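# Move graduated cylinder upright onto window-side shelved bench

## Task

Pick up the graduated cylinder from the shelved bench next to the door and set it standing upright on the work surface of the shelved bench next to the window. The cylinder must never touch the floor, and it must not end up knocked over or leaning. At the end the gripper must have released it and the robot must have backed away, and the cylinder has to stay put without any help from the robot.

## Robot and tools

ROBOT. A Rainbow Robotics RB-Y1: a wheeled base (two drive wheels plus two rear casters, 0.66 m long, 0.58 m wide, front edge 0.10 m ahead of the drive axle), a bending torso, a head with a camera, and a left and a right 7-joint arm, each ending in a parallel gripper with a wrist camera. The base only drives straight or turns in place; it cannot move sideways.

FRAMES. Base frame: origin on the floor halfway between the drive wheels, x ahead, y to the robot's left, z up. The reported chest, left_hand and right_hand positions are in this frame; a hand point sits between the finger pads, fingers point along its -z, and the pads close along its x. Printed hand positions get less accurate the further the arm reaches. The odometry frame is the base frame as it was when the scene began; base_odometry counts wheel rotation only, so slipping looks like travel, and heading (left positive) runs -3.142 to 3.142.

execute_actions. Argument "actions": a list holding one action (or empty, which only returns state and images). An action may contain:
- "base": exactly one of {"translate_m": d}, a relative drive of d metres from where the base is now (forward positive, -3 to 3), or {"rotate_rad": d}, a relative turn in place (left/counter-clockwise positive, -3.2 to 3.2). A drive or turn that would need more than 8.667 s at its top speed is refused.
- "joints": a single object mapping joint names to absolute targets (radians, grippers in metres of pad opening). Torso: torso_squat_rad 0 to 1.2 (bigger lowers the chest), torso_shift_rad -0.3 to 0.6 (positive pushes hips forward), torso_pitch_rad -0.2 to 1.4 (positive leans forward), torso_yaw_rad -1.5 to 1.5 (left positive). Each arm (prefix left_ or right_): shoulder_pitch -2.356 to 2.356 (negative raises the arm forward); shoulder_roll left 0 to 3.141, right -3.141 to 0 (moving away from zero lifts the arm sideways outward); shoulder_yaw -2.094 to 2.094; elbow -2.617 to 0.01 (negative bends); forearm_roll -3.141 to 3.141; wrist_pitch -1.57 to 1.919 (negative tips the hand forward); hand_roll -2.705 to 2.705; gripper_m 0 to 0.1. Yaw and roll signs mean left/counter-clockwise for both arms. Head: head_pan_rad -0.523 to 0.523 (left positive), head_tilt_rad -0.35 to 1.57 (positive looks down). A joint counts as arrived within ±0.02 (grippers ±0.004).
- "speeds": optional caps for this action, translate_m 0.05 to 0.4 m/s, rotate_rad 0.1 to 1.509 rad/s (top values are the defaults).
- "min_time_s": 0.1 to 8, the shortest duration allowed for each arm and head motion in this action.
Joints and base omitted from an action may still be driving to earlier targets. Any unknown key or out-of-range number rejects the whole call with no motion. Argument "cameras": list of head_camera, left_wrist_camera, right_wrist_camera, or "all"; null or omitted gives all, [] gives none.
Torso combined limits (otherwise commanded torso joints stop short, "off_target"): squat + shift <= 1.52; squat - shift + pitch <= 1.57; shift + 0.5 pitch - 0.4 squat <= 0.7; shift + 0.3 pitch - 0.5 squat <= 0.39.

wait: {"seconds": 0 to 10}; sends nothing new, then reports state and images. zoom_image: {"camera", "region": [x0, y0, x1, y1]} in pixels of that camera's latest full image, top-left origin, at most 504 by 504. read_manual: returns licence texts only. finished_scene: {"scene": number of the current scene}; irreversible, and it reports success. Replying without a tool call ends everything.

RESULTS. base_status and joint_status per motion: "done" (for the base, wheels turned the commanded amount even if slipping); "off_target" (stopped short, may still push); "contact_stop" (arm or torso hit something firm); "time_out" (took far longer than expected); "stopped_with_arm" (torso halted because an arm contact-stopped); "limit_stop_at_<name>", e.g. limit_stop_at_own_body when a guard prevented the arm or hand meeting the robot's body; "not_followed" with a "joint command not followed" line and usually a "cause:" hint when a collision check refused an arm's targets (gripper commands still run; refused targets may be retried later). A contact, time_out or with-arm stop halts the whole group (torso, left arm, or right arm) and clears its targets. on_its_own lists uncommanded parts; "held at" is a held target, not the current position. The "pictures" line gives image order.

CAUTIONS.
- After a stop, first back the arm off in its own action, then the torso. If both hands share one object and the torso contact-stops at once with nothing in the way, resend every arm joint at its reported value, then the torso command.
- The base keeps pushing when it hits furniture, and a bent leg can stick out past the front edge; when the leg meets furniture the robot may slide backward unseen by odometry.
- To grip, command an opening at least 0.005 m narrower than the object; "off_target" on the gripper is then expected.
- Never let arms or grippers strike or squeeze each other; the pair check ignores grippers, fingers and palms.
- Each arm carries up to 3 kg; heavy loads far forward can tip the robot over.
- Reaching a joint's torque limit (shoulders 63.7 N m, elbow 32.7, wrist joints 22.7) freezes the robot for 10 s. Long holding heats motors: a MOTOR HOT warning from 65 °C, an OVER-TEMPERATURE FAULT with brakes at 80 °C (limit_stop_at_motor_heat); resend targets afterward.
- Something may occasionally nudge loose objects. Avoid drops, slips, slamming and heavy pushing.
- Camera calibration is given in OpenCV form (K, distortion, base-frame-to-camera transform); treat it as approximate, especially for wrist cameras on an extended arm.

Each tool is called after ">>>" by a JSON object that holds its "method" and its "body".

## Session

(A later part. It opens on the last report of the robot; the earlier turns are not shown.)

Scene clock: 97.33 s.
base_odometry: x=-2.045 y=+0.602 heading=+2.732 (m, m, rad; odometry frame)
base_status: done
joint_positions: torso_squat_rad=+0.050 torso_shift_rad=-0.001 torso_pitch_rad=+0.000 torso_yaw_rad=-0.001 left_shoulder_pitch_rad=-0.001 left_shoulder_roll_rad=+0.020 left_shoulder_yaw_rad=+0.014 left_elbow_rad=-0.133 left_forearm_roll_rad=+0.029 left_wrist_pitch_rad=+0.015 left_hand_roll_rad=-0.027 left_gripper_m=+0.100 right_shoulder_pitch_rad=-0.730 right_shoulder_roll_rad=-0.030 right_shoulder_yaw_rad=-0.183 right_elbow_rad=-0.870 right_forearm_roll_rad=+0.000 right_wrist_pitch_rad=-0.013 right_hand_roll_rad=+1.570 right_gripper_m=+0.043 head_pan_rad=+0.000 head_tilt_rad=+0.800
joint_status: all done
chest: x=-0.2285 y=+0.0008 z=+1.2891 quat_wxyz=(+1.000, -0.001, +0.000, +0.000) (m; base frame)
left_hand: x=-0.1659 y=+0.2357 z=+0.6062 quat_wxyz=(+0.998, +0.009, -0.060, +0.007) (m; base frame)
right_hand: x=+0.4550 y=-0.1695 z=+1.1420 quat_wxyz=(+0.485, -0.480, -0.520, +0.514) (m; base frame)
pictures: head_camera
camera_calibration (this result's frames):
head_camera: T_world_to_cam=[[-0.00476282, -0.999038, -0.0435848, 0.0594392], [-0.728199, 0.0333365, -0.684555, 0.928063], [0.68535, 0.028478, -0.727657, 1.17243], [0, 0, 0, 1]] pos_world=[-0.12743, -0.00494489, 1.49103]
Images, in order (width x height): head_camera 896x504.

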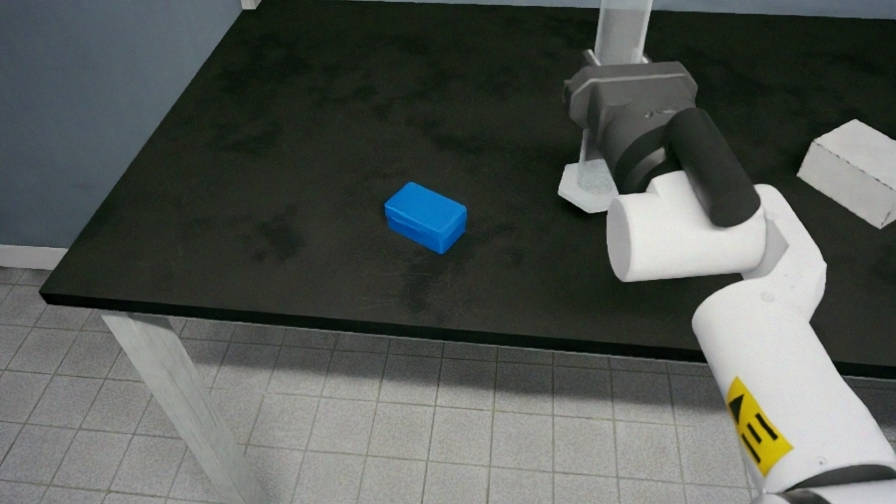

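>>> {"method": "execute_actions", "body": {"actions": [{"joints":{"torso_squat_rad":0.39}}], "cameras": ["head_camera"]}}

>>> {"method": "zoom_image", "body": {"camera": "head_camera", "region": [500,100,800,270]}}

Scene clock: 103.07 s.
base_odometry: x=-2.045 y=+0.602 heading=+2.732 (m, m, rad; odometry frame)
base_status: not commanded
joint_positions: torso_squat_rad=+0.390 torso_shift_rad=-0.001 torso_pitch_rad=+0.000 torso_yaw_rad=-0.001 left_shoulder_pitch_rad=-0.001 left_shoulder_roll_rad=+0.020 left_shoulder_yaw_rad=+0.014 left_elbow_rad=-0.133 left_forearm_roll_rad=+0.029 left_wrist_pitch_rad=+0.015 left_hand_roll_rad=-0.027 left_gripper_m=+0.100 right_shoulder_pitch_rad=-0.730 right_shoulder_roll_rad=-0.030 right_shoulder_yaw_rad=-0.183 right_elbow_rad=-0.870 right_forearm_roll_rad=+0.000 right_wrist_pitch_rad=-0.013 right_hand_roll_rad=+1.570 right_gripper_m=+0.043 head_pan_rad=+0.000 head_tilt_rad=+0.800
joint_status: all done
chest: x=-0.2286 y=+0.0008 z=+1.2374 quat_wxyz=(+1.000, -0.001, +0.000, +0.000) (m; base frame)
left_hand: x=-0.1658 y=+0.2357 z=+0.5545 quat_wxyz=(+0.998, +0.009, -0.060, +0.007) (m; base frame)
right_hand: x=+0.4550 y=-0.1695 z=+1.0905 quat_wxyz=(+0.485, -0.480, -0.520, +0.514) (m; base frame)
pictures: head_camera
camera_calibration (this result's frames):
head_camera: T_world_to_cam=[[-0.00475172, -0.999038, -0.043586, 0.0571643], [-0.728021, 0.0333366, -0.684743, 0.892874], [0.685538, 0.0284778, -0.72748, 1.13473], [0, 0, 0, 1]] pos_world=[-0.127599, -0.00497077, 1.43938]
Images, in order (width x height): head_camera 896x504.

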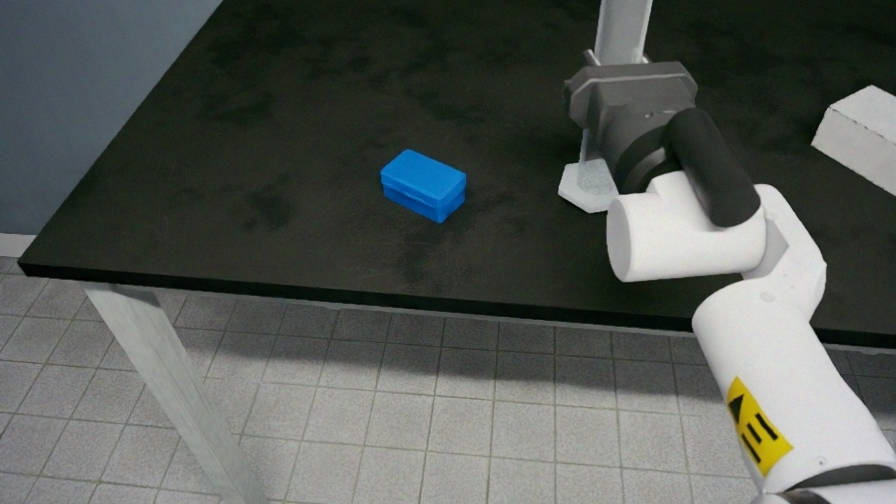

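Region (500, 100, 800, 270) of head_camera's 896x504 image, scaled by 1.680, with more detail than that image has; it fills the top 286 rows of this view, and the rest is white.

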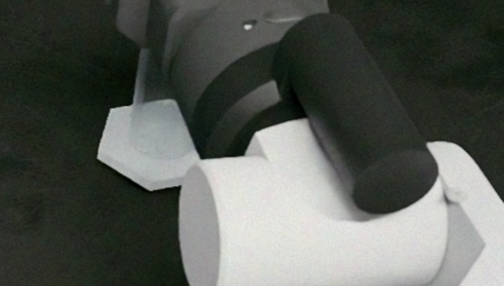

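>>> {"method": "execute_actions", "body": {"actions": [{"joints":{"torso_squat_rad":0.425}}], "cameras": []}}

Scene clock: 105.43 s.
base_odometry: x=-2.045 y=+0.602 heading=+2.732 (m, m, rad; odometry frame)
base_status: not commanded
joint_positions: torso_squat_rad=+0.425 torso_shift_rad=-0.001 torso_pitch_rad=+0.000 torso_yaw_rad=-0.001 left_shoulder_pitch_rad=-0.001 left_shoulder_roll_rad=+0.020 left_shoulder_yaw_rad=+0.014 left_elbow_rad=-0.133 left_forearm_roll_rad=+0.029 left_wrist_pitch_rad=+0.015 left_hand_roll_rad=-0.027 left_gripper_m=+0.100 right_shoulder_pitch_rad=-0.730 right_shoulder_roll_rad=-0.030 right_shoulder_yaw_rad=-0.183 right_elbow_rad=-0.870 right_forearm_roll_rad=+0.000 right_wrist_pitch_rad=-0.013 right_hand_roll_rad=+1.570 right_gripper_m=+0.043 head_pan_rad=+0.000 head_tilt_rad=+0.800
joint_status: all done
chest: x=-0.2286 y=+0.0008 z=+1.2277 quat_wxyz=(+1.000, -0.001, +0.000, +0.000) (m; base frame)
left_hand: x=-0.1658 y=+0.2356 z=+0.5448 quat_wxyz=(+0.998, +0.009, -0.060, +0.007) (m; base frame)
right_hand: x=+0.4550 y=-0.1695 z=+1.0808 quat_wxyz=(+0.485, -0.480, -0.520, +0.514) (m; base frame)
pictures: none
No camera images: the call's "cameras" was empty. Leave "cameras" out to get every camera's image.

Still no contact; a bit lower.

>>> {"method": "execute_actions", "body": {"actions": [{"joints":{"torso_squat_rad":0.45}}], "cameras": ["head_camera"]}}

Scene clock: 107.53 s.
base_odometry: x=-2.045 y=+0.602 heading=+2.732 (m, m, rad; odometry frame)
base_status: not commanded
joint_positions: torso_squat_rad=+0.450 torso_shift_rad=-0.001 torso_pitch_rad=-0.001 torso_yaw_rad=-0.001 left_shoulder_pitch_rad=-0.001 left_shoulder_roll_rad=+0.020 left_shoulder_yaw_rad=+0.014 left_elbow_rad=-0.133 left_forearm_roll_rad=+0.029 left_wrist_pitch_rad=+0.015 left_hand_roll_rad=-0.027 left_gripper_m=+0.100 right_shoulder_pitch_rad=-0.733 right_shoulder_roll_rad=-0.031 right_shoulder_yaw_rad=-0.183 right_elbow_rad=-0.873 right_forearm_roll_rad=+0.000 right_wrist_pitch_rad=-0.014 right_hand_roll_rad=+1.570 right_gripper_m=+0.043 head_pan_rad=+0.000 head_tilt_rad=+0.800
joint_status: all done
chest: x=-0.2292 y=+0.0008 z=+1.2202 quat_wxyz=(+1.000, -0.001, -0.001, +0.000) (m; base frame)
left_hand: x=-0.1656 y=+0.2356 z=+0.5374 quat_wxyz=(+0.998, +0.009, -0.061, +0.007) (m; base frame)
right_hand: x=+0.4553 y=-0.1692 z=+1.0779 quat_wxyz=(+0.482, -0.482, -0.522, +0.513) (m; base frame)
pictures: head_camera
camera_calibration (this result's frames):
head_camera: T_world_to_cam=[[-0.00471523, -0.999039, -0.0435695, 0.0564], [-0.727256, 0.0333305, -0.685556, 0.881857], [0.68635, 0.0284536, -0.726715, 1.12191], [0, 0, 0, 1]] pos_world=[-0.128424, -0.00496939, 1.42233]
Images, in order (width x height): head_camera 896x504.

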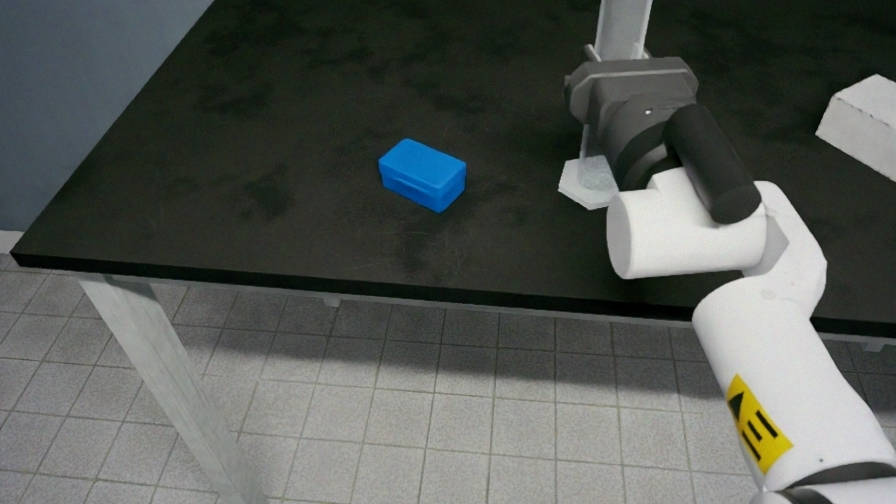

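Contact made. Release and back away.

>>> {"method": "execute_actions", "body": {"actions": [{"joints":{"right_gripper_m":0.1}}], "cameras": ["head_camera","right_wrist_camera"]}}

Scene clock: 110.97 s.
base_odometry: x=-2.045 y=+0.602 heading=+2.732 (m, m, rad; odometry frame)
base_status: not commanded
joint_positions: torso_squat_rad=+0.450 torso_shift_rad=-0.001 torso_pitch_rad=+0.000 torso_yaw_rad=-0.001 left_shoulder_pitch_rad=-0.001 left_shoulder_roll_rad=+0.020 left_shoulder_yaw_rad=+0.014 left_elbow_rad=-0.133 left_forearm_roll_rad=+0.029 left_wrist_pitch_rad=+0.015 left_hand_roll_rad=-0.027 left_gripper_m=+0.100 right_shoulder_pitch_rad=-0.731 right_shoulder_roll_rad=-0.031 right_shoulder_yaw_rad=-0.183 right_elbow_rad=-0.870 right_forearm_roll_rad=+0.000 right_wrist_pitch_rad=-0.013 right_hand_roll_rad=+1.570 right_gripper_m=+0.099 head_pan_rad=+0.000 head_tilt_rad=+0.800
joint_status: all done
chest: x=-0.2287 y=+0.0008 z=+1.2202 quat_wxyz=(+1.000, -0.001, +0.000, +0.000) (m; base frame)
left_hand: x=-0.1658 y=+0.2356 z=+0.5374 quat_wxyz=(+0.998, +0.009, -0.060, +0.007) (m; base frame)
right_hand: x=+0.4551 y=-0.1696 z=+1.0740 quat_wxyz=(+0.484, -0.480, -0.520, +0.514) (m; base frame)
pictures: head_camera, right_wrist_camera
camera_calibration (this result's frames):
head_camera: T_world_to_cam=[[-0.00476032, -0.999039, -0.043565, 0.0563874], [-0.727941, 0.0333318, -0.684829, 0.881221], [0.685623, 0.0284527, -0.7274, 1.12222], [0, 0, 0, 1]] pos_world=[-0.127675, -0.0049697, 1.42225]
right_wrist_camera: T_world_to_cam=[[0.0553164, -0.998171, 0.024383, -0.22294], [-0.679692, -0.0555332, -0.731392, 1.11359], [0.731408, 0.0238851, -0.681521, 0.501179], [0, 0, 0, 1]] pos_world=[0.402664, -0.172662, 1.16147]
Images, in order (width x height): head_camera 896x504, right_wrist_camera 644x364.

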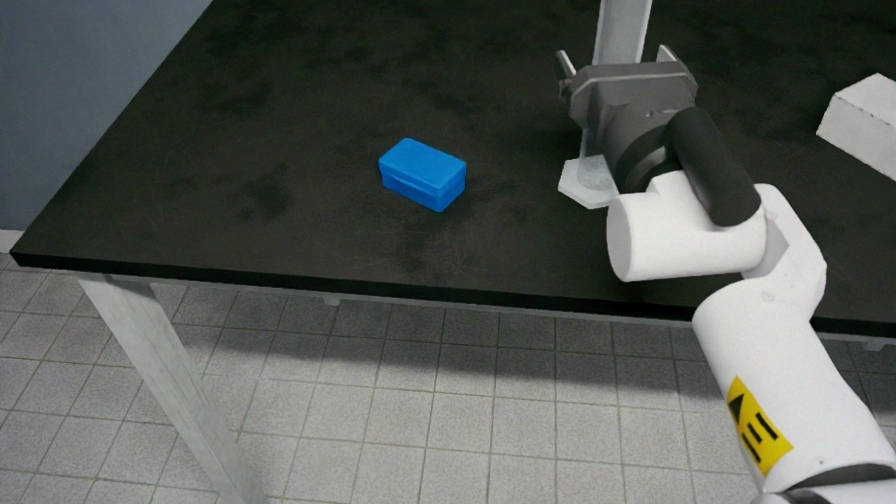

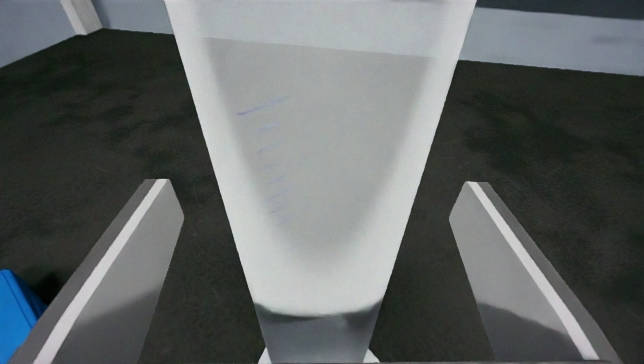

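>>> {"method": "execute_actions", "body": {"actions": [{"base":{"translate_m":-0.5},"joints":{"head_tilt_rad":0.55}}], "cameras": ["head_camera"]}}

Scene clock: 115.30 s.
base_odometry: x=-1.586 y=+0.402 heading=+2.730 (m, m, rad; odometry frame)
base_status: done
joint_positions: torso_squat_rad=+0.450 torso_shift_rad=-0.001 torso_pitch_rad=+0.000 torso_yaw_rad=-0.001 left_shoulder_pitch_rad=-0.001 left_shoulder_roll_rad=+0.020 left_shoulder_yaw_rad=+0.014 left_elbow_rad=-0.133 left_forearm_roll_rad=+0.029 left_wrist_pitch_rad=+0.015 left_hand_roll_rad=-0.027 left_gripper_m=+0.100 right_shoulder_pitch_rad=-0.730 right_shoulder_roll_rad=-0.030 right_shoulder_yaw_rad=-0.183 right_elbow_rad=-0.870 right_forearm_roll_rad=+0.000 right_wrist_pitch_rad=-0.013 right_hand_roll_rad=+1.570 right_gripper_m=+0.099 head_pan_rad=+0.000 head_tilt_rad=+0.550
joint_status: all done
chest: x=-0.2286 y=+0.0008 z=+1.2202 quat_wxyz=(+1.000, -0.001, +0.000, +0.000) (m; base frame)
left_hand: x=-0.1659 y=+0.2356 z=+0.5374 quat_wxyz=(+0.998, +0.009, -0.060, +0.007) (m; base frame)
right_hand: x=+0.4551 y=-0.1696 z=+1.0737 quat_wxyz=(+0.484, -0.480, -0.520, +0.514) (m; base frame)
pictures: head_camera
camera_calibration (this result's frames):
head_camera: T_world_to_cam=[[0.00648965, -0.999048, -0.0431335, 0.0581], [-0.536005, 0.032939, -0.843572, 1.14641], [0.84419, 0.0285942, -0.535281, 0.88206], [0, 0, 0, 1]] pos_world=[-0.13052, -0.00493884, 1.44174]
Images, in order (width x height): head_camera 896x504.

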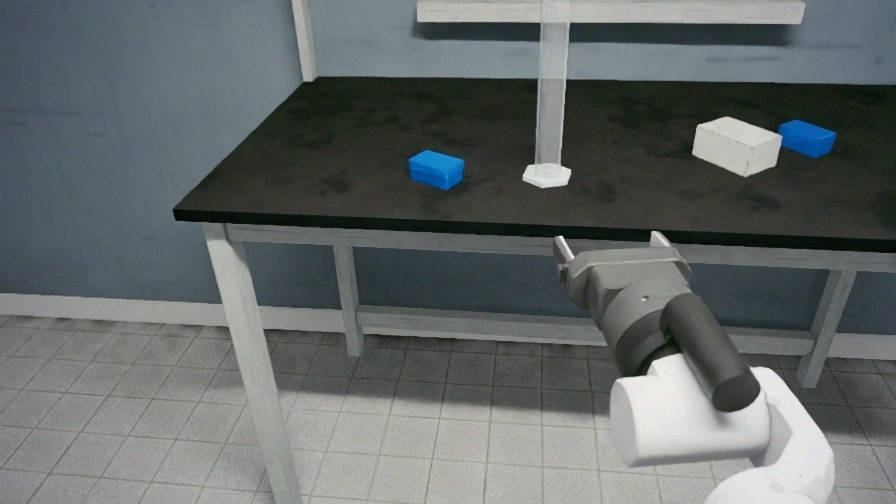

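>>> {"method": "finished_scene", "body": {"scene": 2}}

The scene is finished: the task was done.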